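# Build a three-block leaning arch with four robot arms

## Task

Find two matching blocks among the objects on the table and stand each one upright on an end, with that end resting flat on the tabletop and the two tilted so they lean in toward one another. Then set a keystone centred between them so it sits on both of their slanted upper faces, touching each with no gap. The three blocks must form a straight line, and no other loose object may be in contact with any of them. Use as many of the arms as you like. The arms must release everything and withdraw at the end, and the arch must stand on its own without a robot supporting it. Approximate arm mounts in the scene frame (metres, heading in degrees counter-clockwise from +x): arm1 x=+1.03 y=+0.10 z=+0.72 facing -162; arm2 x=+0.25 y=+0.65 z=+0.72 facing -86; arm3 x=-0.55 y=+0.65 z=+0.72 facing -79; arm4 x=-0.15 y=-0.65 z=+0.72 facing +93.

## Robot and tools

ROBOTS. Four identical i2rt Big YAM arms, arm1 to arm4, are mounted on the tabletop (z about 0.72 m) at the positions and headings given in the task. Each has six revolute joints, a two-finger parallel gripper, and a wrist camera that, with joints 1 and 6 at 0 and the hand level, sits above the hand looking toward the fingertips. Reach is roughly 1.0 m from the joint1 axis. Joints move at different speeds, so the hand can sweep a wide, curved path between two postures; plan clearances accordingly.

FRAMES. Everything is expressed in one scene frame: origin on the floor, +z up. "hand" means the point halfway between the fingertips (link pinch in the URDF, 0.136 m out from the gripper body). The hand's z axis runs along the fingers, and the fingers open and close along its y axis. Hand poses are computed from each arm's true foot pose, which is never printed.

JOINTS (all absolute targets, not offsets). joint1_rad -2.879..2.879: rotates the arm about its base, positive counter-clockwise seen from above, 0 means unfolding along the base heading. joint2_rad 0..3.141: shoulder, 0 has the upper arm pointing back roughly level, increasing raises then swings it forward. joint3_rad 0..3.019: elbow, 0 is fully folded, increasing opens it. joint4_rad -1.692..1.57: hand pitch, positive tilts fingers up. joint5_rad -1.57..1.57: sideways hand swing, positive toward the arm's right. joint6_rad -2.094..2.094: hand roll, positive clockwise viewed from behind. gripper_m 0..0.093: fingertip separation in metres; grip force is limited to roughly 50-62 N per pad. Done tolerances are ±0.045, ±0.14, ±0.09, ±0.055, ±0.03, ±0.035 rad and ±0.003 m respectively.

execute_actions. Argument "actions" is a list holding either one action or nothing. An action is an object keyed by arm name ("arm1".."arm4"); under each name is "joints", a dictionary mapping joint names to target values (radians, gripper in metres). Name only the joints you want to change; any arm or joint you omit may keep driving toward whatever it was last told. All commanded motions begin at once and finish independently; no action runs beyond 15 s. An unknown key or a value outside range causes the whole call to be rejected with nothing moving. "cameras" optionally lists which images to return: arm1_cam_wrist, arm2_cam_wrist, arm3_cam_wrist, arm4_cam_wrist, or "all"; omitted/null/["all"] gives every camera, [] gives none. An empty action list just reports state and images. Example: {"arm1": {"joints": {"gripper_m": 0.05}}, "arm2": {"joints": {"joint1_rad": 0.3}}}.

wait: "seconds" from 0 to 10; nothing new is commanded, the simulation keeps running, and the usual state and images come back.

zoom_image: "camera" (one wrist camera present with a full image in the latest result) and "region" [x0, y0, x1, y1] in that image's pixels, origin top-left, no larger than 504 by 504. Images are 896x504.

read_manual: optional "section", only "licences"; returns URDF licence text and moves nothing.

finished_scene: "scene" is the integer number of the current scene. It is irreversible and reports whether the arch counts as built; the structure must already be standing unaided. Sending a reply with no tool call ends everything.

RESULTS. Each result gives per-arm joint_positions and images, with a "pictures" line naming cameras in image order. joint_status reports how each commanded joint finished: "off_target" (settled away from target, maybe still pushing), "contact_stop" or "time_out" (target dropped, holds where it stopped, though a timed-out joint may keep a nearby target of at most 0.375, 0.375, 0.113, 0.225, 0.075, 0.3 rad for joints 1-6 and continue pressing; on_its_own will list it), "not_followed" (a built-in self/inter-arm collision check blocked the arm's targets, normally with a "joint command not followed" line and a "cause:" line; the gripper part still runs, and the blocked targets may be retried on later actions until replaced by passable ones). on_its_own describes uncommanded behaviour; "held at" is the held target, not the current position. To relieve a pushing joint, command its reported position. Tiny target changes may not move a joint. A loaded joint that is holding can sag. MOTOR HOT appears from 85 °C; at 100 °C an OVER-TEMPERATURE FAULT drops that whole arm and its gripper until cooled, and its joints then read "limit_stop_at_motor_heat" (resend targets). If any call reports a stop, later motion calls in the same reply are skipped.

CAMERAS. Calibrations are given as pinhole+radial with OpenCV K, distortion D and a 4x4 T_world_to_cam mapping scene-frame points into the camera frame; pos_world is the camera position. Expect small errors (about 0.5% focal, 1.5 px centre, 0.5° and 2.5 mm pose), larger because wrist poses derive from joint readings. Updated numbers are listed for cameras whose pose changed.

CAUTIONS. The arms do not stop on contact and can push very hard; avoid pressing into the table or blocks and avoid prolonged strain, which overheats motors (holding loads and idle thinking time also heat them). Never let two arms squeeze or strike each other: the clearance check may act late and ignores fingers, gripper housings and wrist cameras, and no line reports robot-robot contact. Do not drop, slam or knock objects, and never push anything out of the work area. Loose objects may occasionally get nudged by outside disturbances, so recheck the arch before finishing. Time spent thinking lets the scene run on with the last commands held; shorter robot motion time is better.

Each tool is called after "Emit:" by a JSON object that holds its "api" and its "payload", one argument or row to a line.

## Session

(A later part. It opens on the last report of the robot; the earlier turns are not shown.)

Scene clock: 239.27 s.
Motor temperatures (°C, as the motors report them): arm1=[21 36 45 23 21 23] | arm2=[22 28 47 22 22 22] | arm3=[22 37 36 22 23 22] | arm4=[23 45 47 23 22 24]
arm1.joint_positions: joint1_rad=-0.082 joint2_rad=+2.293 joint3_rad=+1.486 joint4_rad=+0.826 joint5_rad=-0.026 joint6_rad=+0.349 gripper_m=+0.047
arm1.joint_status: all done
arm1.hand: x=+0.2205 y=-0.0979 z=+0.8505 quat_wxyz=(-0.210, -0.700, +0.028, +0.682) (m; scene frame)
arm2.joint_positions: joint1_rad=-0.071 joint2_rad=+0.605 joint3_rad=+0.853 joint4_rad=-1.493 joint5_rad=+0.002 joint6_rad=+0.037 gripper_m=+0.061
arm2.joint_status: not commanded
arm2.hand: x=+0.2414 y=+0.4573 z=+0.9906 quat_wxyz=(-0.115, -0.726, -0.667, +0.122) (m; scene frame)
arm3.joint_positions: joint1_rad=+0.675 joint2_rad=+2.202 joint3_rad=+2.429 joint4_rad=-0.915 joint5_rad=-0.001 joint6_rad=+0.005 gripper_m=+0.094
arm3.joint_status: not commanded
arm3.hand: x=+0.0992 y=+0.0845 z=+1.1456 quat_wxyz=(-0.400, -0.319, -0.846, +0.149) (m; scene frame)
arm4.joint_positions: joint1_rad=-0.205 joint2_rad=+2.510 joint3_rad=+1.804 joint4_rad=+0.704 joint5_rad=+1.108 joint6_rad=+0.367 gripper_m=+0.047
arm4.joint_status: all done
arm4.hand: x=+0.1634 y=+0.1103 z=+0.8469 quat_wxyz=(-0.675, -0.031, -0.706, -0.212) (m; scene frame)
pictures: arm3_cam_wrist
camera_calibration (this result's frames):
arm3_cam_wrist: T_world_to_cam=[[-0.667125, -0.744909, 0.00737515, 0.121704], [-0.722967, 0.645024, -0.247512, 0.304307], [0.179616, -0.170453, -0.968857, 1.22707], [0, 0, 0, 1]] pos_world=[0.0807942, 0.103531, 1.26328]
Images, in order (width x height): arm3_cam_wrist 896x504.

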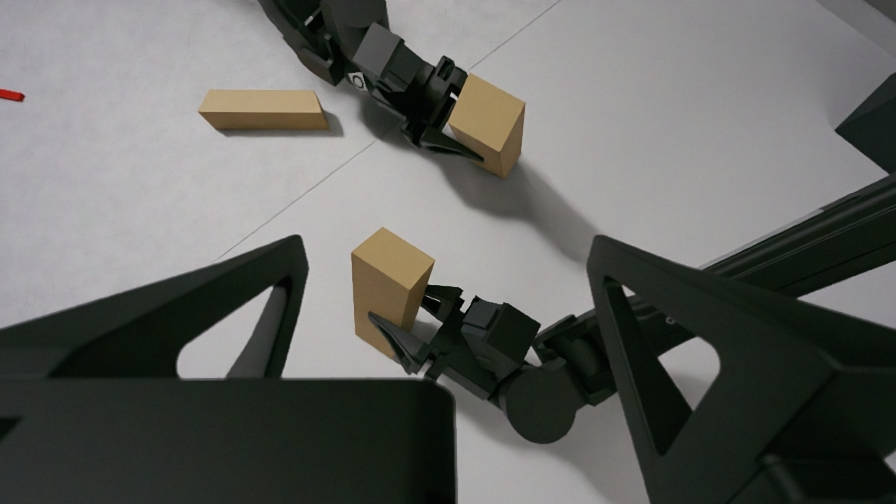

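Arm4 moved freely, so keep lowering both.

Emit:
{"api": "execute_actions", "payload": {
  "actions": [
    {"arm1":{"joints":{"joint2_rad":2.3}},"arm4":{"joints":{"joint2_rad":2.52,"joint4_rad":0.75}}}
  ],
  "cameras": []
}}

Emit:
{"api": "execute_actions", "payload": {
  "actions": [
    {"arm1":{"joints":{"joint2_rad":2.32,"joint4_rad":0.875}},"arm4":{"joints":{"joint2_rad":2.535,"joint4_rad":0.765}}}
  ],
  "cameras": ["arm3_cam_wrist"]
}}

Emit:
{"api": "zoom_image", "payload": {
  "camera": "arm3_cam_wrist",
  "region": [310, 30, 590, 380]
}}

Scene clock: 245.87 s.
Motor temperatures (°C, as the motors report them): arm1=[21 36 46 23 21 23] | arm2=[22 28 48 22 22 22] | arm3=[22 37 37 22 23 22] | arm4=[23 44 47 23 22 24]
arm1.joint_positions: joint1_rad=-0.082 joint2_rad=+2.320 joint3_rad=+1.486 joint4_rad=+0.828 joint5_rad=-0.026 joint6_rad=+0.349 gripper_m=+0.047
arm1.joint_status: all done
arm1.hand: x=+0.2216 y=-0.0975 z=+0.8292 quat_wxyz=(-0.208, -0.709, +0.028, +0.673) (m; scene frame)
arm2.joint_positions: joint1_rad=-0.071 joint2_rad=+0.605 joint3_rad=+0.853 joint4_rad=-1.493 joint5_rad=+0.002 joint6_rad=+0.037 gripper_m=+0.061
arm2.joint_status: not commanded
arm2.hand: x=+0.2414 y=+0.4573 z=+0.9906 quat_wxyz=(-0.115, -0.726, -0.667, +0.122) (m; scene frame)
arm3.joint_positions: joint1_rad=+0.675 joint2_rad=+2.202 joint3_rad=+2.429 joint4_rad=-0.915 joint5_rad=-0.001 joint6_rad=+0.005 gripper_m=+0.094
arm3.joint_status: not commanded
arm3.hand: x=+0.0992 y=+0.0845 z=+1.1456 quat_wxyz=(-0.400, -0.319, -0.846, +0.149) (m; scene frame)
arm4.joint_positions: joint1_rad=-0.205 joint2_rad=+2.525 joint3_rad=+1.804 joint4_rad=+0.719 joint5_rad=+1.109 joint6_rad=+0.369 gripper_m=+0.047
arm4.joint_status: all done
arm4.hand: x=+0.1633 y=+0.1088 z=+0.8378 quat_wxyz=(-0.675, -0.033, -0.706, -0.213) (m; scene frame)
pictures: none
No camera images: the call's "cameras" was empty. Leave "cameras" out to get every camera's image.

Scene clock: 246.40 s.
Motor temperatures (°C, as the motors report them): arm1=[21 36 46 23 21 23] | arm2=[22 28 48 22 22 22] | arm3=[22 37 37 22 23 22] | arm4=[23 44 47 23 22 24]
arm1.joint_positions: joint1_rad=-0.082 joint2_rad=+2.326 joint3_rad=+1.486 joint4_rad=+0.843 joint5_rad=-0.026 joint6_rad=+0.349 gripper_m=+0.047
arm1.joint_status: all done
arm1.hand: x=+0.2219 y=-0.0974 z=+0.8283 quat_wxyz=(-0.209, -0.706, +0.028, +0.676) (m; scene frame)
arm2.joint_positions: joint1_rad=-0.071 joint2_rad=+0.605 joint3_rad=+0.853 joint4_rad=-1.493 joint5_rad=+0.002 joint6_rad=+0.037 gripper_m=+0.061
arm2.joint_status: not commanded
arm2.hand: x=+0.2414 y=+0.4573 z=+0.9906 quat_wxyz=(-0.115, -0.726, -0.667, +0.122) (m; scene frame)
arm3.joint_positions: joint1_rad=+0.675 joint2_rad=+2.202 joint3_rad=+2.429 joint4_rad=-0.915 joint5_rad=-0.001 joint6_rad=+0.005 gripper_m=+0.094
arm3.joint_status: not commanded
arm3.hand: x=+0.0992 y=+0.0845 z=+1.1456 quat_wxyz=(-0.400, -0.319, -0.846, +0.149) (m; scene frame)
arm4.joint_positions: joint1_rad=-0.205 joint2_rad=+2.529 joint3_rad=+1.804 joint4_rad=+0.735 joint5_rad=+1.109 joint6_rad=+0.369 gripper_m=+0.047
arm4.joint_status: all done
arm4.hand: x=+0.1632 y=+0.1084 z=+0.8370 quat_wxyz=(-0.675, -0.036, -0.704, -0.217) (m; scene frame)
pictures: arm3_cam_wrist
camera_calibration (this result's frames):
arm3_cam_wrist: T_world_to_cam=[[-0.667125, -0.744909, 0.00737515, 0.121704], [-0.722967, 0.645024, -0.247512, 0.304307], [0.179616, -0.170453, -0.968857, 1.22707], [0, 0, 0, 1]] pos_world=[0.0807942, 0.103531, 1.26328]
Images, in order (width x height): arm3_cam_wrist 896x504.

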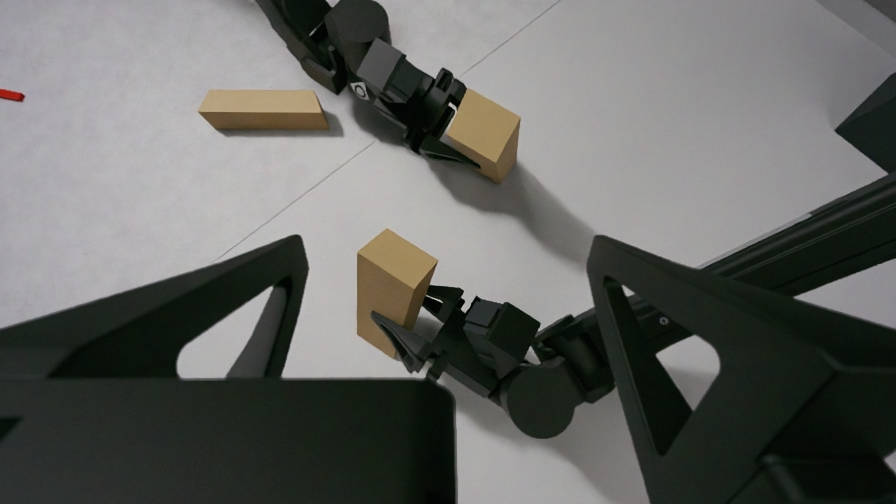

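Region (310, 30, 590, 380) of arm3_cam_wrist's 896x504 image, scaled by 1.440, with more detail than that image has; it fills the left 403 columns of this view, and the rest is white.

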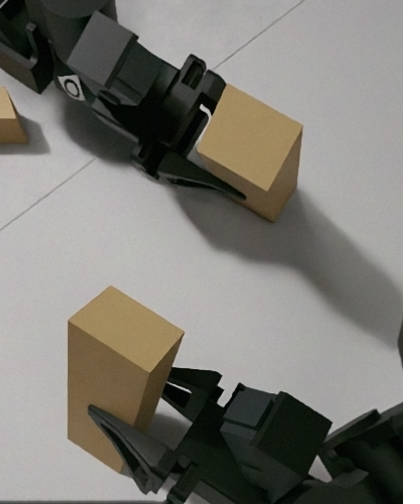

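Emit:
{"api": "execute_actions", "payload": {
  "actions": [
    {"arm3":{"joints":{"joint1_rad":0.05,"joint2_rad":1.9,"joint3_rad":1.9,"joint4_rad":0.3,"joint5_rad":-1.55}},"arm2":{"joints":{"joint1_rad":-0.11,"joint2_rad":1.3,"joint3_rad":1.7,"joint4_rad":-1.58,"joint6_rad":-0.395}}}
  ],
  "cameras": []
}}

Emit:
{"api": "execute_actions", "payload": {
  "actions": [
    {"arm3":{"joints":{"joint2_rad":2.05,"joint3_rad":1.68,"joint4_rad":0.4}},"arm2":{"joints":{"joint2_rad":1.8,"joint3_rad":2.16}}}
  ],
  "cameras": []
}}

Emit:
{"api": "execute_actions", "payload": {
  "actions": [
    {"arm2":{"joints":{"joint2_rad":1.98}}}
  ]
}}

Scene clock: 265.87 s.
Motor temperatures (°C, as the motors report them): arm1=[21 36 47 23 21 23] | arm2=[22 28 49 22 22 22] | arm3=[22 38 37 22 23 22] | arm4=[23 44 47 24 22 24]
arm1.joint_positions: joint1_rad=-0.082 joint2_rad=+2.326 joint3_rad=+1.486 joint4_rad=+0.843 joint5_rad=-0.026 joint6_rad=+0.349 gripper_m=+0.047
arm1.joint_status: not commanded
arm1.hand: x=+0.2219 y=-0.0974 z=+0.8283 quat_wxyz=(-0.209, -0.706, +0.028, +0.676) (m; scene frame)
arm2.joint_positions: joint1_rad=-0.100 joint2_rad=+1.317 joint3_rad=+1.634 joint4_rad=-1.581 joint5_rad=+0.002 joint6_rad=-0.384 gripper_m=+0.061
arm2.joint_status: all done
arm2.hand: x=+0.2189 y=+0.2279 z=+1.1293 quat_wxyz=(-0.080, -0.583, -0.797, +0.136) (m; scene frame)
arm3.joint_positions: joint1_rad=+0.058 joint2_rad=+1.886 joint3_rad=+1.899 joint4_rad=+0.287 joint5_rad=-1.547 joint6_rad=+0.004 gripper_m=+0.094
arm3.joint_status: all done
arm3.hand: x=-0.2289 y=+0.0498 z=+1.3173 quat_wxyz=(-0.709, +0.177, -0.682, +0.029) (m; scene frame)
arm4.joint_positions: joint1_rad=-0.205 joint2_rad=+2.529 joint3_rad=+1.804 joint4_rad=+0.735 joint5_rad=+1.109 joint6_rad=+0.369 gripper_m=+0.047
arm4.joint_status: not commanded
arm4.hand: x=+0.1632 y=+0.1084 z=+0.8370 quat_wxyz=(-0.675, -0.036, -0.704, -0.217) (m; scene frame)
pictures: none
No camera images: the call's "cameras" was empty. Leave "cameras" out to get every camera's image.

Scene clock: 267.50 s.
Motor temperatures (°C, as the motors report them): arm1=[21 36 47 23 21 23] | arm2=[22 28 49 22 22 22] | arm3=[22 38 37 22 23 22] | arm4=[23 44 47 24 22 24]
arm1.joint_positions: joint1_rad=-0.082 joint2_rad=+2.326 joint3_rad=+1.486 joint4_rad=+0.843 joint5_rad=-0.026 joint6_rad=+0.349 gripper_m=+0.047
arm1.joint_status: not commanded
arm1.hand: x=+0.2219 y=-0.0974 z=+0.8283 quat_wxyz=(-0.209, -0.706, +0.028, +0.676) (m; scene frame)
arm2.joint_positions: joint1_rad=-0.100 joint2_rad=+1.820 joint3_rad=+2.096 joint4_rad=-1.583 joint5_rad=+0.002 joint6_rad=-0.384 gripper_m=+0.061
arm2.joint_status: all done
arm2.hand: x=+0.2047 y=+0.0453 z=+1.0804 quat_wxyz=(-0.069, -0.585, -0.800, +0.118) (m; scene frame)
arm3.joint_positions: joint1_rad=+0.058 joint2_rad=+2.052 joint3_rad=+1.659 joint4_rad=+0.391 joint5_rad=-1.548 joint6_rad=+0.004 gripper_m=+0.094
arm3.joint_status: all done
arm3.hand: x=-0.2225 y=+0.0229 z=+1.1081 quat_wxyz=(-0.703, +0.073, -0.703, -0.078) (m; scene frame)
arm4.joint_positions: joint1_rad=-0.205 joint2_rad=+2.529 joint3_rad=+1.804 joint4_rad=+0.735 joint5_rad=+1.109 joint6_rad=+0.369 gripper_m=+0.047
arm4.joint_status: not commanded
arm4.hand: x=+0.1632 y=+0.1084 z=+0.8370 quat_wxyz=(-0.675, -0.036, -0.704, -0.217) (m; scene frame)
pictures: none
No camera images: the call's "cameras" was empty. Leave "cameras" out to get every camera's image.

Scene clock: 268.87 s.
Motor temperatures (°C, as the motors report them): arm1=[21 36 47 23 21 23] | arm2=[22 28 49 22 22 22] | arm3=[22 38 37 22 23 22] | arm4=[23 44 47 24 22 24]
arm1.joint_positions: joint1_rad=-0.082 joint2_rad=+2.326 joint3_rad=+1.486 joint4_rad=+0.843 joint5_rad=-0.026 joint6_rad=+0.349 gripper_m=+0.047
arm1.joint_status: not commanded
arm1.hand: x=+0.2219 y=-0.0974 z=+0.8283 quat_wxyz=(-0.209, -0.706, +0.028, +0.676) (m; scene frame)
arm2.joint_positions: joint1_rad=-0.100 joint2_rad=+2.003 joint3_rad=+2.118 joint4_rad=-1.583 joint5_rad=+0.002 joint6_rad=-0.384 gripper_m=+0.061
arm2.joint_status: all done
arm2.hand: x=+0.2015 y=+0.0100 z=+0.9787 quat_wxyz=(-0.027, -0.589, -0.806, +0.051) (m; scene frame)
arm3.joint_positions: joint1_rad=+0.058 joint2_rad=+2.052 joint3_rad=+1.659 joint4_rad=+0.391 joint5_rad=-1.548 joint6_rad=+0.004 gripper_m=+0.094
arm3.joint_status: not commanded
arm3.hand: x=-0.2225 y=+0.0229 z=+1.1081 quat_wxyz=(-0.703, +0.073, -0.703, -0.078) (m; scene frame)
arm4.joint_positions: joint1_rad=-0.205 joint2_rad=+2.529 joint3_rad=+1.804 joint4_rad=+0.735 joint5_rad=+1.109 joint6_rad=+0.369 gripper_m=+0.047
arm4.joint_status: not commanded
arm4.hand: x=+0.1632 y=+0.1084 z=+0.8370 quat_wxyz=(-0.675, -0.036, -0.704, -0.217) (m; scene frame)
pictures: arm1_cam_wrist, arm2_cam_wrist, arm3_cam_wrist, arm4_cam_wrist
camera_calibration (this result's frames):
arm1_cam_wrist: T_world_to_cam=[[-0.24516, 0.908598, -0.33815, 0.426264], [0.63807, -0.111381, -0.761879, 0.47808], [-0.729906, -0.402546, -0.552444, 0.706887], [0, 0, 0, 1]] pos_world=[0.315415, -0.0494993, 0.898896]
arm2_cam_wrist: T_world_to_cam=[[-0.94788, -0.314818, 0.049128, 0.144156], [-0.249981, 0.830375, 0.497983, -0.441332], [-0.197569, 0.459747, -0.865794, 1.00566], [0, 0, 0, 1]] pos_world=[0.225004, -0.0504925, 1.08338]
arm3_cam_wrist: T_world_to_cam=[[0.197047, -0.980383, -0.0045574, 0.0724292], [-0.580485, -0.112923, -0.806403, 0.770463], [0.790069, 0.161545, -0.591349, 0.947866], [0, 0, 0, 1]] pos_world=[-0.315909, 0.00488842, 1.18215]
arm4_cam_wrist: T_world_to_cam=[[0.241479, -0.893871, -0.377734, 0.378157], [-0.647042, 0.141781, -0.749156, 0.718679], [0.723204, 0.425315, -0.544135, 0.413381], [0, 0, 0, 1]] pos_world=[0.0747395, 0.0603114, 0.90618]
Images, in order (width x height): arm1_cam_wrist 896x504, arm2_cam_wrist 896x504, arm3_cam_wrist 896x504, arm4_cam_wrist 896x504.

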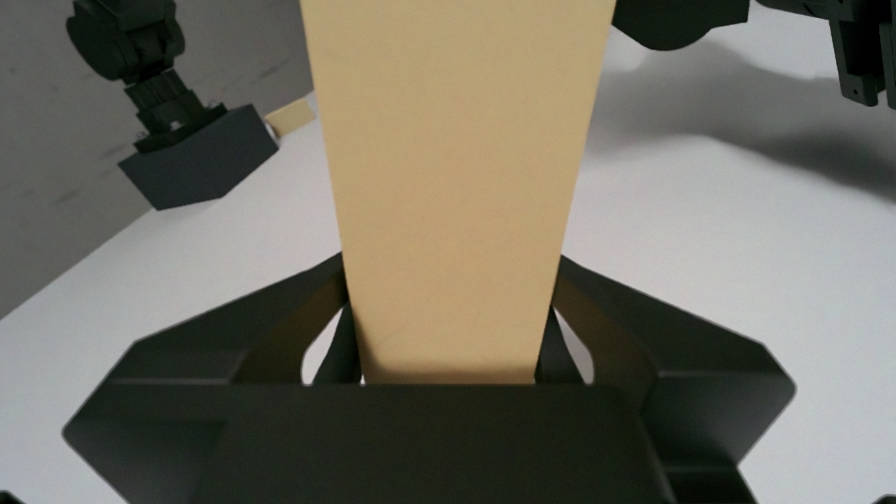

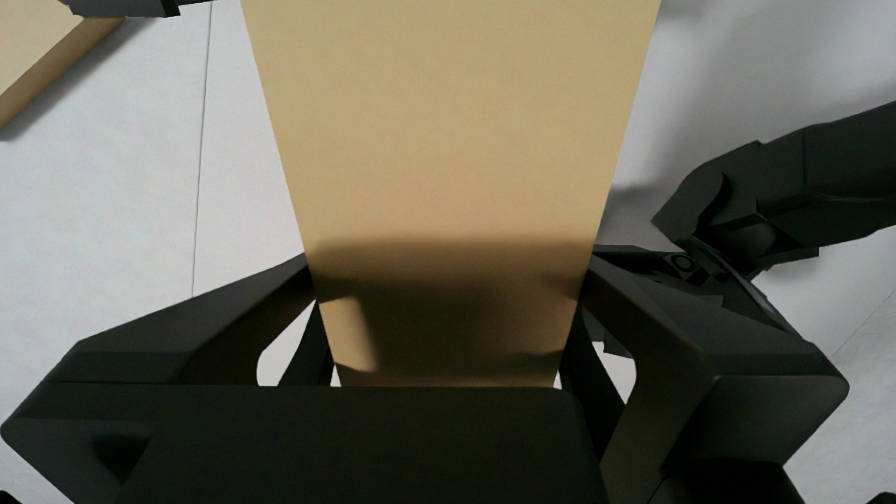

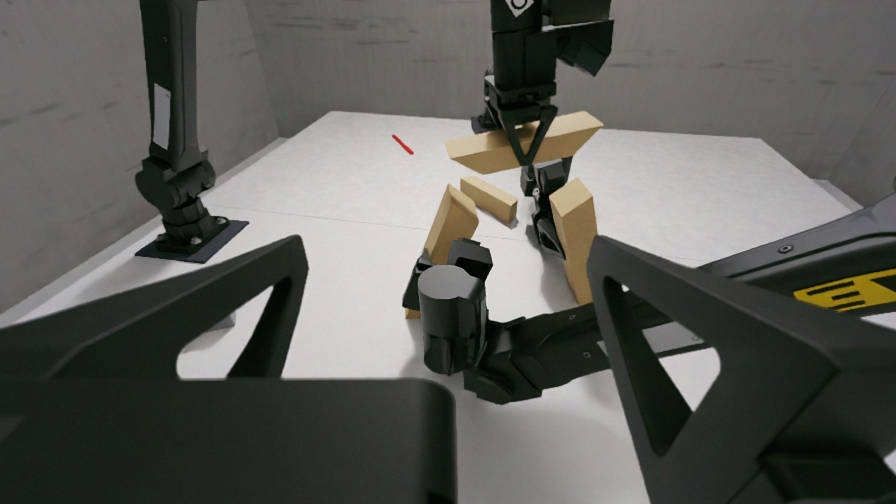

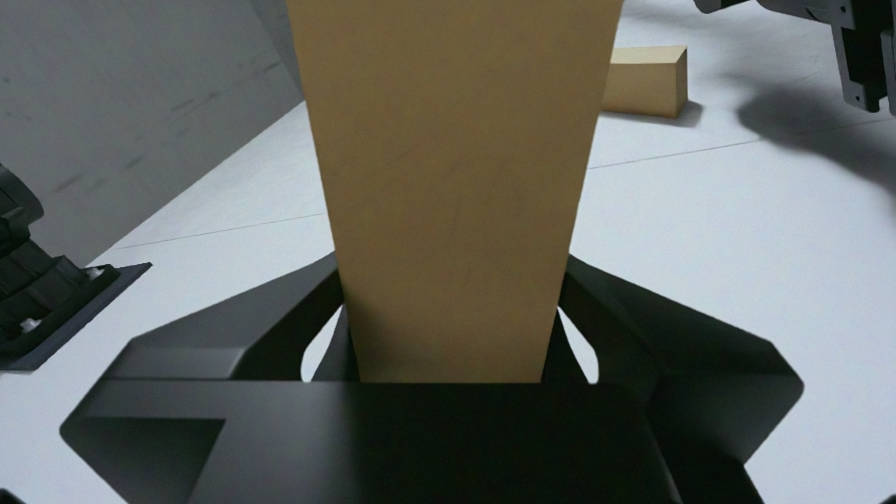

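Emit:
{"api": "execute_actions", "payload": {
  "actions": [
    {"arm2":{"joints":{"joint1_rad":-0.122,"joint2_rad":2.08,"joint3_rad":2.25,"joint4_rad":-1.675}}}
  ],
  "cameras": ["arm3_cam_wrist"]
}}

Emit:
{"api": "zoom_image", "payload": {
  "camera": "arm3_cam_wrist",
  "region": [400, 90, 640, 330]
}}

Scene clock: 275.67 s.
Motor temperatures (°C, as the motors report them): arm1=[21 36 47 23 21 23] | arm2=[22 30 49 22 22 22] | arm3=[22 38 36 22 23 22] | arm4=[23 44 47 24 22 24]
arm1.joint_positions: joint1_rad=-0.082 joint2_rad=+2.326 joint3_rad=+1.486 joint4_rad=+0.843 joint5_rad=-0.026 joint6_rad=+0.349 gripper_m=+0.047
arm1.joint_status: not commanded
arm1.hand: x=+0.2219 y=-0.0974 z=+0.8283 quat_wxyz=(-0.209, -0.706, +0.028, +0.676) (m; scene frame)
arm2.joint_positions: joint1_rad=-0.112 joint2_rad=+2.099 joint3_rad=+2.189 joint4_rad=-1.664 joint5_rad=+0.002 joint6_rad=-0.384 gripper_m=+0.061
arm2.joint_status: all done
arm2.hand: x=+0.1930 y=+0.0059 z=+0.9450 quat_wxyz=(+0.001, -0.595, -0.803, +0.006) (m; scene frame)
arm3.joint_positions: joint1_rad=+0.058 joint2_rad=+2.052 joint3_rad=+1.659 joint4_rad=+0.391 joint5_rad=-1.548 joint6_rad=+0.004 gripper_m=+0.094
arm3.joint_status: not commanded
arm3.hand: x=-0.2225 y=+0.0229 z=+1.1081 quat_wxyz=(-0.703, +0.073, -0.703, -0.078) (m; scene frame)
arm4.joint_positions: joint1_rad=-0.205 joint2_rad=+2.529 joint3_rad=+1.804 joint4_rad=+0.735 joint5_rad=+1.109 joint6_rad=+0.369 gripper_m=+0.047
arm4.joint_status: not commanded
arm4.hand: x=+0.1632 y=+0.1084 z=+0.8370 quat_wxyz=(-0.675, -0.036, -0.704, -0.217) (m; scene frame)
pictures: arm3_cam_wrist
camera_calibration (this result's frames):
arm3_cam_wrist: T_world_to_cam=[[0.197047, -0.980383, -0.0045574, 0.0724292], [-0.580485, -0.112923, -0.806403, 0.770463], [0.790069, 0.161545, -0.591349, 0.947866], [0, 0, 0, 1]] pos_world=[-0.315909, 0.00488842, 1.18215]
Images, in order (width x height): arm3_cam_wrist 896x504.

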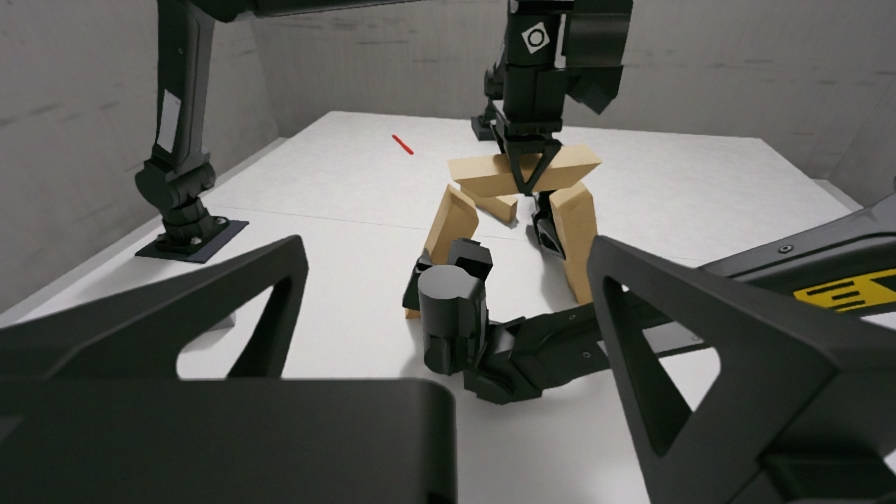

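Region (400, 90, 640, 330) of arm3_cam_wrist's 896x504 image, scaled by 2.100, with more detail than that image has.

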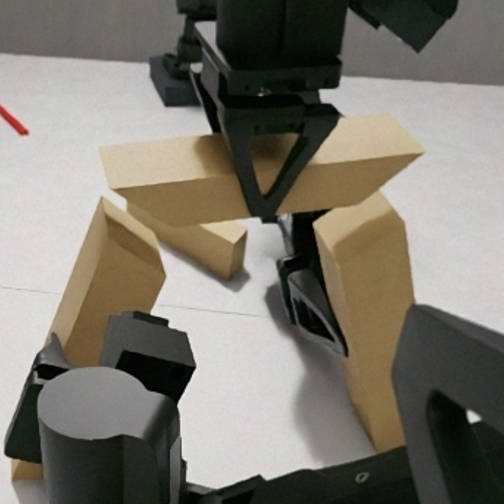

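Emit:
{"api": "execute_actions", "payload": {
  "actions": [
    {"arm2":{"joints":{"joint2_rad":2.115,"joint4_rad":-1.692}}}
  ],
  "cameras": ["arm3_cam_wrist"]
}}

Emit:
{"api": "zoom_image", "payload": {
  "camera": "arm3_cam_wrist",
  "region": [400, 90, 640, 330]
}}

Scene clock: 281.63 s.
Motor temperatures (°C, as the motors report them): arm1=[21 36 47 23 21 23] | arm2=[22 32 50 22 22 22] | arm3=[22 38 36 22 23 22] | arm4=[23 44 47 24 22 24]
arm1.joint_positions: joint1_rad=-0.082 joint2_rad=+2.326 joint3_rad=+1.486 joint4_rad=+0.843 joint5_rad=-0.026 joint6_rad=+0.349 gripper_m=+0.047
arm1.joint_status: not commanded
arm1.hand: x=+0.2219 y=-0.0974 z=+0.8283 quat_wxyz=(-0.209, -0.706, +0.028, +0.676) (m; scene frame)
arm2.joint_positions: joint1_rad=-0.112 joint2_rad=+2.121 joint3_rad=+2.189 joint4_rad=-1.680 joint5_rad=+0.002 joint6_rad=-0.384 gripper_m=+0.061
arm2.joint_status: all done
arm2.hand: x=+0.1931 y=+0.0083 z=+0.9312 quat_wxyz=(+0.011, -0.595, -0.803, -0.011) (m; scene frame)
arm3.joint_positions: joint1_rad=+0.058 joint2_rad=+2.052 joint3_rad=+1.659 joint4_rad=+0.391 joint5_rad=-1.548 joint6_rad=+0.004 gripper_m=+0.094
arm3.joint_status: not commanded
arm3.hand: x=-0.2225 y=+0.0229 z=+1.1081 quat_wxyz=(-0.703, +0.073, -0.703, -0.078) (m; scene frame)
arm4.joint_positions: joint1_rad=-0.205 joint2_rad=+2.529 joint3_rad=+1.804 joint4_rad=+0.735 joint5_rad=+1.109 joint6_rad=+0.369 gripper_m=+0.047
arm4.joint_status: not commanded
arm4.hand: x=+0.1632 y=+0.1084 z=+0.8370 quat_wxyz=(-0.675, -0.036, -0.704, -0.217) (m; scene frame)
pictures: arm3_cam_wrist
camera_calibration (this result's frames):
arm3_cam_wrist: T_world_to_cam=[[0.197047, -0.980383, -0.0045574, 0.0724292], [-0.580485, -0.112923, -0.806403, 0.770463], [0.790069, 0.161545, -0.591349, 0.947866], [0, 0, 0, 1]] pos_world=[-0.315909, 0.00488842, 1.18215]
Images, in order (width x height): arm3_cam_wrist 896x504.

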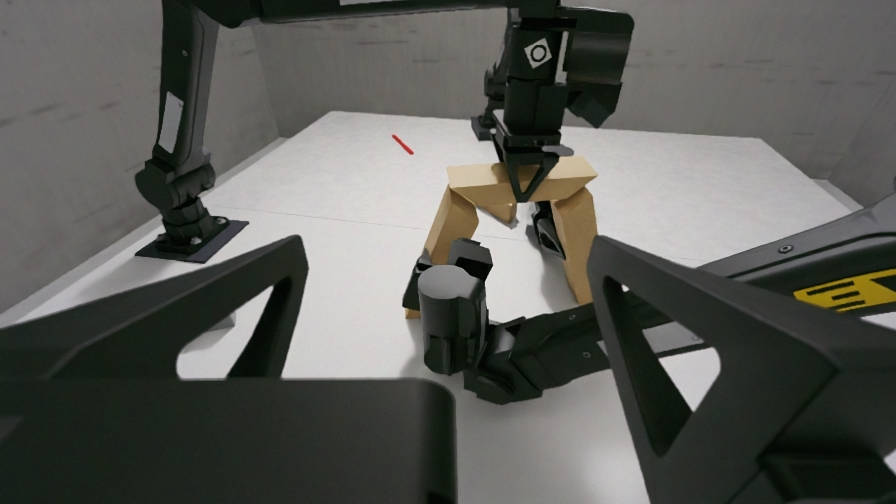

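Region (400, 90, 640, 330) of arm3_cam_wrist's 896x504 image, scaled by 2.100, with more detail than that image has.

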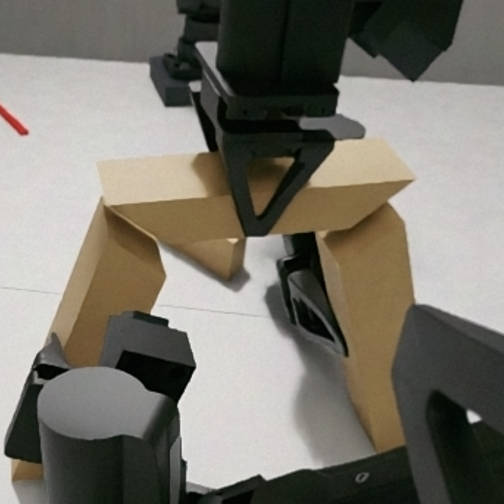

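Emit:
{"api": "execute_actions", "payload": {
  "actions": [
    {"arm2":{"joints":{"joint2_rad":2.138}},"arm3":{"joints":{"joint2_rad":1.7,"joint3_rad":1.1,"joint4_rad":0.8,"joint5_rad":0}}}
  ],
  "cameras": []
}}

Emit:
{"api": "execute_actions", "payload": {
  "actions": [
    {"arm3":{"joints":{"joint1_rad":1.15,"joint2_rad":2.1,"joint3_rad":1.45,"joint4_rad":0.75,"joint5_rad":1.0}}}
  ],
  "cameras": ["arm3_cam_wrist"]
}}

Scene clock: 292.70 s.
Motor temperatures (°C, as the motors report them): arm1=[21 36 48 23 21 23] | arm2=[22 33 50 22 22 22] | arm3=[22 37 36 22 23 22] | arm4=[23 44 48 24 22 24]
arm1.joint_positions: joint1_rad=-0.082 joint2_rad=+2.326 joint3_rad=+1.486 joint4_rad=+0.843 joint5_rad=-0.026 joint6_rad=+0.349 gripper_m=+0.047
arm1.joint_status: not commanded
arm1.hand: x=+0.2219 y=-0.0974 z=+0.8283 quat_wxyz=(-0.209, -0.706, +0.028, +0.676) (m; scene frame)
arm2.joint_positions: joint1_rad=-0.112 joint2_rad=+2.145 joint3_rad=+2.189 joint4_rad=-1.680 joint5_rad=+0.002 joint6_rad=-0.384 gripper_m=+0.061
arm2.joint_status: all done
arm2.hand: x=+0.1929 y=+0.0067 z=+0.9164 quat_wxyz=(+0.017, -0.595, -0.803, -0.021) (m; scene frame)
arm3.joint_positions: joint1_rad=+0.058 joint2_rad=+1.691 joint3_rad=+1.098 joint4_rad=+0.792 joint5_rad=-0.003 joint6_rad=+0.003 gripper_m=+0.094
arm3.joint_status: all done
arm3.hand: x=-0.3880 y=-0.0214 z=+1.1531 quat_wxyz=(-0.609, -0.392, -0.498, +0.477) (m; scene frame)
arm4.joint_positions: joint1_rad=-0.205 joint2_rad=+2.529 joint3_rad=+1.804 joint4_rad=+0.735 joint5_rad=+1.109 joint6_rad=+0.369 gripper_m=+0.047
arm4.joint_status: not commanded
arm4.hand: x=+0.1632 y=+0.1084 z=+0.8370 quat_wxyz=(-0.675, -0.036, -0.704, -0.217) (m; scene frame)
pictures: none
No camera images: the call's "cameras" was empty. Leave "cameras" out to get every camera's image.

Scene clock: 294.50 s.
Motor temperatures (°C, as the motors report them): arm1=[21 36 48 23 21 23] | arm2=[22 34 51 22 22 22] | arm3=[22 37 36 22 23 22] | arm4=[23 44 48 24 22 24]
arm1.joint_positions: joint1_rad=-0.082 joint2_rad=+2.326 joint3_rad=+1.486 joint4_rad=+0.843 joint5_rad=-0.026 joint6_rad=+0.349 gripper_m=+0.047
arm1.joint_status: not commanded
arm1.hand: x=+0.2219 y=-0.0974 z=+0.8283 quat_wxyz=(-0.209, -0.706, +0.028, +0.676) (m; scene frame)
arm2.joint_positions: joint1_rad=-0.112 joint2_rad=+2.145 joint3_rad=+2.189 joint4_rad=-1.680 joint5_rad=+0.002 joint6_rad=-0.384 gripper_m=+0.061
arm2.joint_status: not commanded
arm2.hand: x=+0.1929 y=+0.0067 z=+0.9164 quat_wxyz=(+0.017, -0.595, -0.803, -0.021) (m; scene frame)
arm3.joint_positions: joint1_rad=+1.150 joint2_rad=+2.110 joint3_rad=+1.417 joint4_rad=+0.751 joint5_rad=+0.998 joint6_rad=+0.003 gripper_m=+0.094
arm3.joint_status: all done
arm3.hand: x=+0.1291 y=+0.3346 z=+1.0062 quat_wxyz=(-0.595, -0.419, -0.556, +0.402) (m; scene frame)
arm4.joint_positions: joint1_rad=-0.205 joint2_rad=+2.529 joint3_rad=+1.804 joint4_rad=+0.735 joint5_rad=+1.109 joint6_rad=+0.369 gripper_m=+0.047
arm4.joint_status: not commanded
arm4.hand: x=+0.1632 y=+0.1084 z=+0.8370 quat_wxyz=(-0.675, -0.036, -0.704, -0.217) (m; scene frame)
pictures: arm3_cam_wrist
camera_calibration (this result's frames):
arm3_cam_wrist: T_world_to_cam=[[-0.949161, -0.310869, -0.0495441, 0.277492], [-0.137324, 0.55052, -0.82345, 0.665559], [0.28326, -0.774782, -0.565222, 0.911898], [0, 0, 0, 1]] pos_world=[0.0964778, 0.426382, 1.07723]
Images, in order (width x height): arm3_cam_wrist 896x504.

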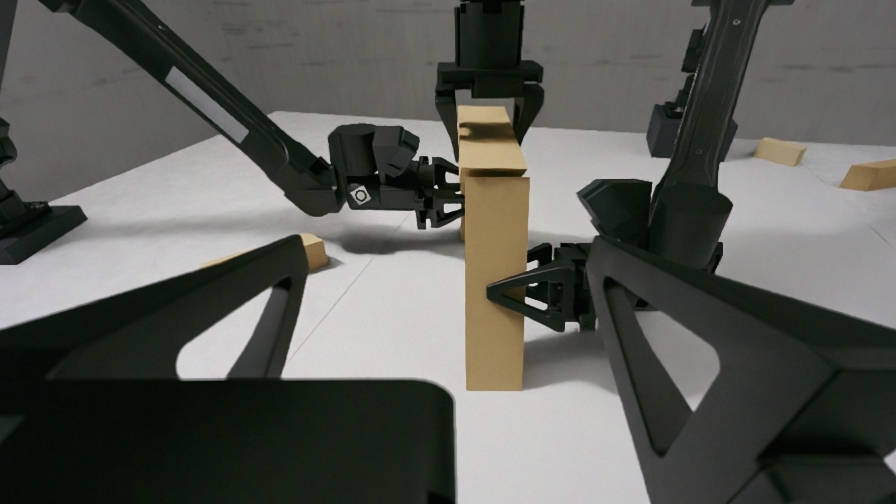

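Emit:
{"api": "zoom_image", "payload": {
  "camera": "arm3_cam_wrist",
  "region": [400, 80, 600, 410]
}}

Region (400, 80, 600, 410) of arm3_cam_wrist's 896x504 image, scaled by 1.527, with more detail than that image has; it fills the left 305 columns of this view, and the rest is white.

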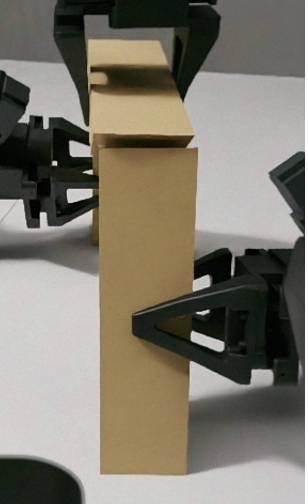

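Emit:
{"api": "execute_actions", "payload": {
  "actions": [
    {"arm2":{"joints":{"joint5_rad":0.028}}}
  ],
  "cameras": []
}}

Emit:
{"api": "execute_actions", "payload": {
  "actions": [
    {"arm2":{"joints":{"joint2_rad":2.157}}}
  ],
  "cameras": ["arm3_cam_wrist"]
}}

Emit:
{"api": "zoom_image", "payload": {
  "camera": "arm3_cam_wrist",
  "region": [420, 80, 580, 260]
}}

Scene clock: 304.13 s.
Motor temperatures (°C, as the motors report them): arm1=[21 36 48 23 21 23] | arm2=[22 34 51 22 22 22] | arm3=[22 38 36 22 23 22] | arm4=[23 45 48 24 22 24]
arm1.joint_positions: joint1_rad=-0.082 joint2_rad=+2.326 joint3_rad=+1.486 joint4_rad=+0.843 joint5_rad=-0.026 joint6_rad=+0.349 gripper_m=+0.047
arm1.joint_status: not commanded
arm1.hand: x=+0.2219 y=-0.0974 z=+0.8283 quat_wxyz=(-0.209, -0.706, +0.028, +0.676) (m; scene frame)
arm2.joint_positions: joint1_rad=-0.112 joint2_rad=+2.145 joint3_rad=+2.189 joint4_rad=-1.680 joint5_rad=+0.025 joint6_rad=-0.384 gripper_m=+0.061
arm2.joint_status: all done
arm2.hand: x=+0.1888 y=+0.0070 z=+0.9164 quat_wxyz=(+0.027, -0.595, -0.803, -0.015) (m; scene frame)
arm3.joint_positions: joint1_rad=+1.150 joint2_rad=+2.110 joint3_rad=+1.417 joint4_rad=+0.751 joint5_rad=+0.998 joint6_rad=+0.003 gripper_m=+0.094
arm3.joint_status: not commanded
arm3.hand: x=+0.1291 y=+0.3346 z=+1.0062 quat_wxyz=(-0.595, -0.419, -0.556, +0.402) (m; scene frame)
arm4.joint_positions: joint1_rad=-0.205 joint2_rad=+2.529 joint3_rad=+1.804 joint4_rad=+0.735 joint5_rad=+1.109 joint6_rad=+0.369 gripper_m=+0.047
arm4.joint_status: not commanded
arm4.hand: x=+0.1632 y=+0.1084 z=+0.8370 quat_wxyz=(-0.675, -0.036, -0.704, -0.217) (m; scene frame)
pictures: none
No camera images: the call's "cameras" was empty. Leave "cameras" out to get every camera's image.

Scene clock: 304.77 s.
Motor temperatures (°C, as the motors report them): arm1=[21 37 48 23 21 23] | arm2=[22 34 51 22 22 22] | arm3=[22 38 36 22 23 22] | arm4=[23 45 48 24 22 24]
arm1.joint_positions: joint1_rad=-0.082 joint2_rad=+2.326 joint3_rad=+1.486 joint4_rad=+0.843 joint5_rad=-0.026 joint6_rad=+0.349 gripper_m=+0.047
arm1.joint_status: not commanded
arm1.hand: x=+0.2219 y=-0.0974 z=+0.8283 quat_wxyz=(-0.209, -0.706, +0.028, +0.676) (m; scene frame)
arm2.joint_positions: joint1_rad=-0.112 joint2_rad=+2.157 joint3_rad=+2.189 joint4_rad=-1.681 joint5_rad=+0.025 joint6_rad=-0.384 gripper_m=+0.061
arm2.joint_status: all done
arm2.hand: x=+0.1886 y=+0.0067 z=+0.9090 quat_wxyz=(+0.031, -0.595, -0.803, -0.021) (m; scene frame)
arm3.joint_positions: joint1_rad=+1.150 joint2_rad=+2.110 joint3_rad=+1.417 joint4_rad=+0.751 joint5_rad=+0.998 joint6_rad=+0.003 gripper_m=+0.094
arm3.joint_status: not commanded
arm3.hand: x=+0.1291 y=+0.3346 z=+1.0062 quat_wxyz=(-0.595, -0.419, -0.556, +0.402) (m; scene frame)
arm4.joint_positions: joint1_rad=-0.205 joint2_rad=+2.529 joint3_rad=+1.804 joint4_rad=+0.735 joint5_rad=+1.109 joint6_rad=+0.369 gripper_m=+0.047
arm4.joint_status: not commanded
arm4.hand: x=+0.1632 y=+0.1084 z=+0.8370 quat_wxyz=(-0.675, -0.036, -0.704, -0.217) (m; scene frame)
pictures: arm3_cam_wrist
camera_calibration (this result's frames):
arm3_cam_wrist: T_world_to_cam=[[-0.949161, -0.310869, -0.0495441, 0.277492], [-0.137324, 0.55052, -0.82345, 0.665559], [0.28326, -0.774782, -0.565222, 0.911898], [0, 0, 0, 1]] pos_world=[0.0964778, 0.426382, 1.07723]
Images, in order (width x height): arm3_cam_wrist 896x504.

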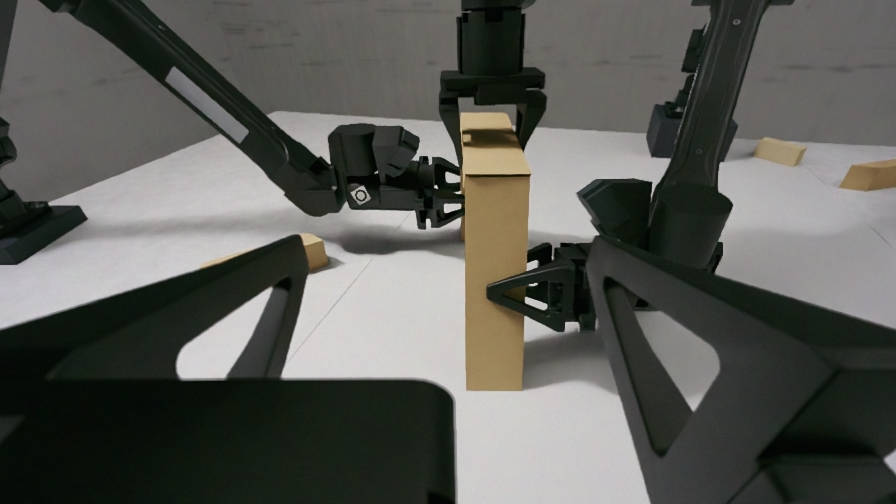

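Region (420, 80, 580, 260) of arm3_cam_wrist's 896x504 image, scaled by 2.800, with more detail than that image has.

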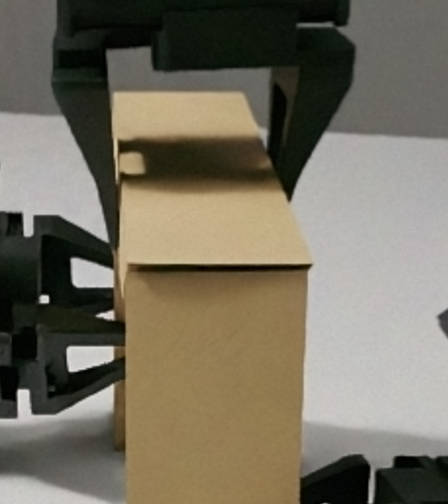

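Back to side view.

Emit:
{"api": "execute_actions", "payload": {
  "actions": [
    {"arm3":{"joints":{"joint1_rad":0.6,"joint2_rad":1.6,"joint3_rad":1.2,"joint5_rad":0.5}}}
  ],
  "cameras": []
}}

Emit:
{"api": "execute_actions", "payload": {
  "actions": [
    {"arm3":{"joints":{"joint1_rad":0.05,"joint2_rad":2.15,"joint3_rad":1.9,"joint4_rad":0.3,"joint5_rad":-1.55}}}
  ],
  "cameras": ["arm3_cam_wrist"]
}}

Emit:
{"api": "zoom_image", "payload": {
  "camera": "arm3_cam_wrist",
  "region": [360, 110, 600, 350]
}}

Scene clock: 312.80 s.
Motor temperatures (°C, as the motors report them): arm1=[21 37 48 23 21 23] | arm2=[22 35 52 22 22 22] | arm3=[22 38 36 22 23 22] | arm4=[23 45 48 24 22 24]
arm1.joint_positions: joint1_rad=-0.082 joint2_rad=+2.326 joint3_rad=+1.486 joint4_rad=+0.843 joint5_rad=-0.026 joint6_rad=+0.349 gripper_m=+0.047
arm1.joint_status: not commanded
arm1.hand: x=+0.2219 y=-0.0974 z=+0.8283 quat_wxyz=(-0.209, -0.706, +0.028, +0.676) (m; scene frame)
arm2.joint_positions: joint1_rad=-0.112 joint2_rad=+2.157 joint3_rad=+2.189 joint4_rad=-1.681 joint5_rad=+0.026 joint6_rad=-0.384 gripper_m=+0.061
arm2.joint_status: not commanded
arm2.hand: x=+0.1885 y=+0.0067 z=+0.9090 quat_wxyz=(+0.031, -0.595, -0.803, -0.021) (m; scene frame)
arm3.joint_positions: joint1_rad=+0.598 joint2_rad=+1.580 joint3_rad=+1.204 joint4_rad=+0.751 joint5_rad=+0.502 joint6_rad=+0.003 gripper_m=+0.094
arm3.joint_status: all done
arm3.hand: x=-0.1488 y=+0.1240 z=+1.2708 quat_wxyz=(-0.685, -0.401, -0.423, +0.438) (m; scene frame)
arm4.joint_positions: joint1_rad=-0.205 joint2_rad=+2.529 joint3_rad=+1.804 joint4_rad=+0.735 joint5_rad=+1.109 joint6_rad=+0.369 gripper_m=+0.047
arm4.joint_status: not commanded
arm4.hand: x=+0.1632 y=+0.1084 z=+0.8370 quat_wxyz=(-0.675, -0.036, -0.704, -0.217) (m; scene frame)
pictures: none
No camera images: the call's "cameras" was empty. Leave "cameras" out to get every camera's image.

Scene clock: 314.77 s.
Motor temperatures (°C, as the motors report them): arm1=[21 37 48 23 21 23] | arm2=[22 35 52 22 22 22] | arm3=[22 38 36 22 23 22] | arm4=[23 45 48 24 22 24]
arm1.joint_positions: joint1_rad=-0.082 joint2_rad=+2.326 joint3_rad=+1.486 joint4_rad=+0.843 joint5_rad=-0.026 joint6_rad=+0.349 gripper_m=+0.047
arm1.joint_status: not commanded
arm1.hand: x=+0.2219 y=-0.0974 z=+0.8283 quat_wxyz=(-0.209, -0.706, +0.028, +0.676) (m; scene frame)
arm2.joint_positions: joint1_rad=-0.112 joint2_rad=+2.157 joint3_rad=+2.189 joint4_rad=-1.681 joint5_rad=+0.026 joint6_rad=-0.384 gripper_m=+0.061
arm2.joint_status: not commanded
arm2.hand: x=+0.1885 y=+0.0067 z=+0.9090 quat_wxyz=(+0.031, -0.595, -0.803, -0.021) (m; scene frame)
arm3.joint_positions: joint1_rad=+0.058 joint2_rad=+2.146 joint3_rad=+1.859 joint4_rad=+0.303 joint5_rad=-1.547 joint6_rad=+0.003 gripper_m=+0.094
arm3.joint_status: all done
arm3.hand: x=-0.2129 y=-0.0171 z=+1.1242 quat_wxyz=(-0.704, +0.079, -0.703, -0.070) (m; scene frame)
arm4.joint_positions: joint1_rad=-0.205 joint2_rad=+2.529 joint3_rad=+1.804 joint4_rad=+0.735 joint5_rad=+1.109 joint6_rad=+0.369 gripper_m=+0.047
arm4.joint_status: not commanded
arm4.hand: x=+0.1632 y=+0.1084 z=+0.8370 quat_wxyz=(-0.675, -0.036, -0.704, -0.217) (m; scene frame)
pictures: arm3_cam_wrist
camera_calibration (this result's frames):
arm3_cam_wrist: T_world_to_cam=[[0.195906, -0.98051, 0.0148839, 0.00925846], [-0.576971, -0.127525, -0.806748, 0.785465], [0.792922, 0.149459, -0.590709, 0.955986], [0, 0, 0, 1]] pos_world=[-0.306646, -0.0336363, 1.19824]
Images, in order (width x height): arm3_cam_wrist 896x504.

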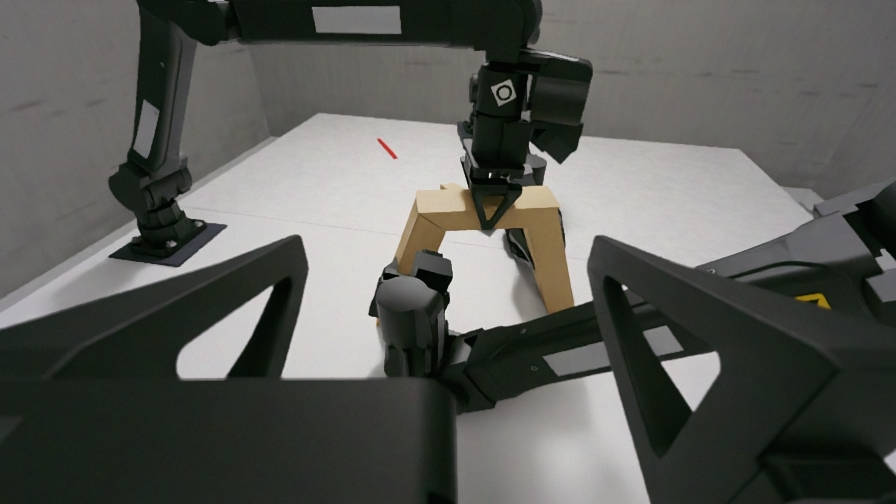

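Region (360, 110, 600, 350) of arm3_cam_wrist's 896x504 image, scaled by 2.100, with more detail than that image has.

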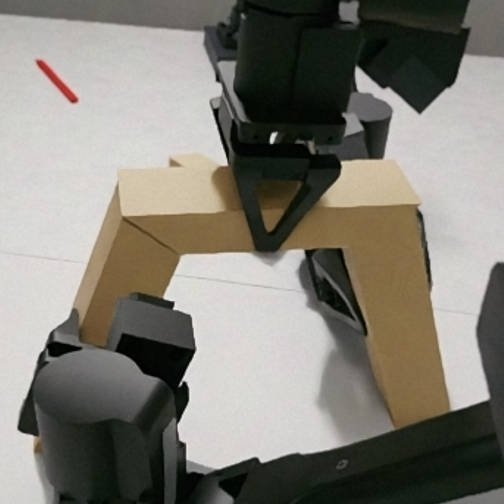

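Excellent fit. Release key and lift.

Emit:
{"api": "execute_actions", "payload": {
  "actions": [
    {"arm2":{"joints":{"gripper_m":0.093}}}
  ],
  "cameras": []
}}

Emit:
{"api": "execute_actions", "payload": {
  "actions": [
    {"arm2":{"joints":{"joint2_rad":1.9}}}
  ],
  "cameras": ["arm3_cam_wrist","arm2_cam_wrist"]
}}

Emit:
{"api": "zoom_image", "payload": {
  "camera": "arm3_cam_wrist",
  "region": [380, 160, 600, 300]
}}

Scene clock: 319.73 s.
Motor temperatures (°C, as the motors report them): arm1=[21 37 48 23 21 23] | arm2=[22 35 52 22 22 22] | arm3=[22 38 37 22 23 22] | arm4=[23 45 48 24 22 24]
arm1.joint_positions: joint1_rad=-0.082 joint2_rad=+2.326 joint3_rad=+1.486 joint4_rad=+0.844 joint5_rad=-0.026 joint6_rad=+0.349 gripper_m=+0.047
arm1.joint_status: not commanded
arm1.hand: x=+0.2219 y=-0.0975 z=+0.8281 quat_wxyz=(-0.209, -0.706, +0.028, +0.676) (m; scene frame)
arm2.joint_positions: joint1_rad=-0.112 joint2_rad=+2.157 joint3_rad=+2.200 joint4_rad=-1.681 joint5_rad=+0.026 joint6_rad=-0.384 gripper_m=+0.093
arm2.joint_status: all done
arm2.hand: x=+0.1883 y=+0.0042 z=+0.9131 quat_wxyz=(+0.028, -0.595, -0.803, -0.016) (m; scene frame)
arm3.joint_positions: joint1_rad=+0.058 joint2_rad=+2.146 joint3_rad=+1.859 joint4_rad=+0.303 joint5_rad=-1.547 joint6_rad=+0.003 gripper_m=+0.094
arm3.joint_status: not commanded
arm3.hand: x=-0.2129 y=-0.0171 z=+1.1242 quat_wxyz=(-0.704, +0.079, -0.703, -0.070) (m; scene frame)
arm4.joint_positions: joint1_rad=-0.205 joint2_rad=+2.529 joint3_rad=+1.804 joint4_rad=+0.736 joint5_rad=+1.108 joint6_rad=+0.369 gripper_m=+0.047
arm4.joint_status: not commanded
arm4.hand: x=+0.1631 y=+0.1086 z=+0.8367 quat_wxyz=(-0.675, -0.036, -0.704, -0.218) (m; scene frame)
pictures: none
No camera images: the call's "cameras" was empty. Leave "cameras" out to get every camera's image.

Scene clock: 321.27 s.
Motor temperatures (°C, as the motors report them): arm1=[21 37 48 23 21 23] | arm2=[22 35 51 22 22 22] | arm3=[22 38 37 22 23 22] | arm4=[23 45 48 24 22 24]
arm1.joint_positions: joint1_rad=-0.082 joint2_rad=+2.326 joint3_rad=+1.486 joint4_rad=+0.844 joint5_rad=-0.026 joint6_rad=+0.349 gripper_m=+0.047
arm1.joint_status: not commanded
arm1.hand: x=+0.2219 y=-0.0975 z=+0.8281 quat_wxyz=(-0.209, -0.706, +0.028, +0.676) (m; scene frame)
arm2.joint_positions: joint1_rad=-0.112 joint2_rad=+1.903 joint3_rad=+2.239 joint4_rad=-1.681 joint5_rad=+0.026 joint6_rad=-0.384 gripper_m=+0.093
arm2.joint_status: all done
arm2.hand: x=+0.1919 y=+0.0336 z=+1.0855 quat_wxyz=(-0.048, -0.592, -0.797, +0.109) (m; scene frame)
arm3.joint_positions: joint1_rad=+0.058 joint2_rad=+2.146 joint3_rad=+1.859 joint4_rad=+0.303 joint5_rad=-1.547 joint6_rad=+0.003 gripper_m=+0.094
arm3.joint_status: not commanded
arm3.hand: x=-0.2129 y=-0.0171 z=+1.1242 quat_wxyz=(-0.704, +0.079, -0.703, -0.070) (m; scene frame)
arm4.joint_positions: joint1_rad=-0.205 joint2_rad=+2.529 joint3_rad=+1.804 joint4_rad=+0.736 joint5_rad=+1.108 joint6_rad=+0.369 gripper_m=+0.047
arm4.joint_status: not commanded
arm4.hand: x=+0.1631 y=+0.1086 z=+0.8367 quat_wxyz=(-0.675, -0.036, -0.704, -0.218) (m; scene frame)
pictures: arm2_cam_wrist, arm3_cam_wrist
camera_calibration (this result's frames):
arm2_cam_wrist: T_world_to_cam=[[-0.94998, -0.289609, 0.116898, 0.0632592], [-0.22122, 0.888195, 0.402705, -0.420565], [-0.220455, 0.356701, -0.907835, 1.13884], [0, 0, 0, 1]] pos_world=[0.218121, -0.0143606, 1.19584]
arm3_cam_wrist: T_world_to_cam=[[0.195906, -0.98051, 0.0148839, 0.00925846], [-0.576971, -0.127525, -0.806748, 0.785465], [0.792922, 0.149459, -0.590709, 0.955986], [0, 0, 0, 1]] pos_world=[-0.306646, -0.0336363, 1.19824]
Images, in order (width x height): arm2_cam_wrist 896x504, arm3_cam_wrist 896x504.

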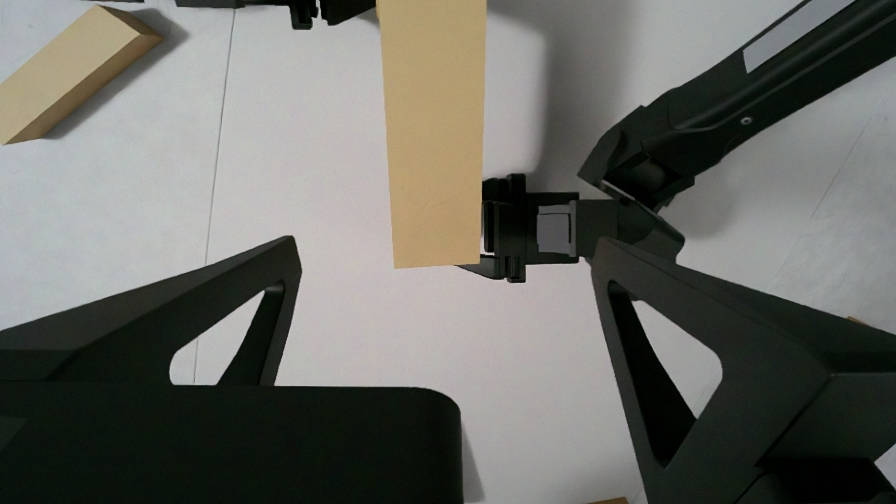

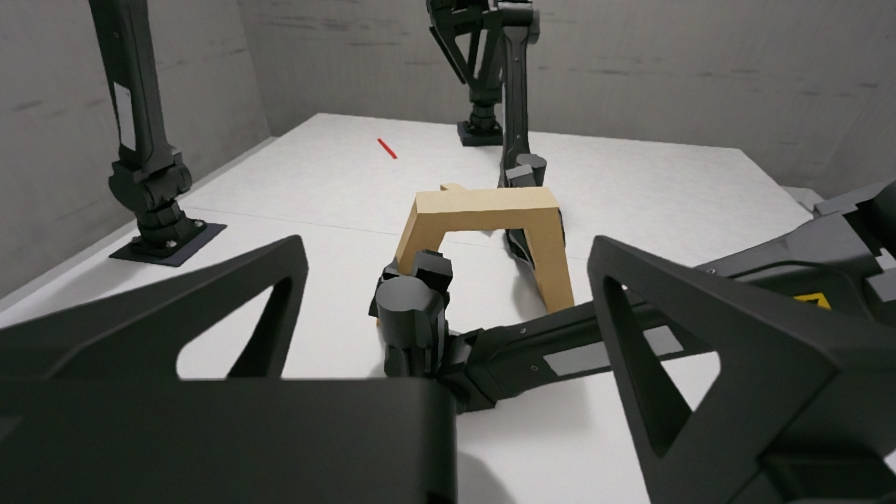

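Region (380, 160, 600, 300) of arm3_cam_wrist's 896x504 image, scaled by 2.291, with more detail than that image has; it fills the top 321 rows of this view, and the rest is white.

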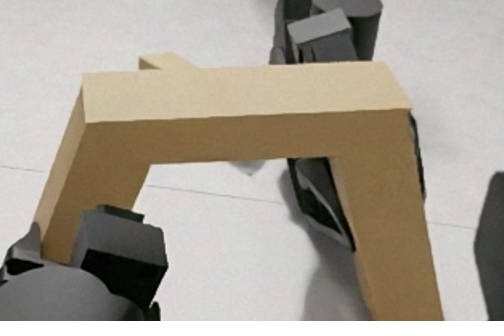

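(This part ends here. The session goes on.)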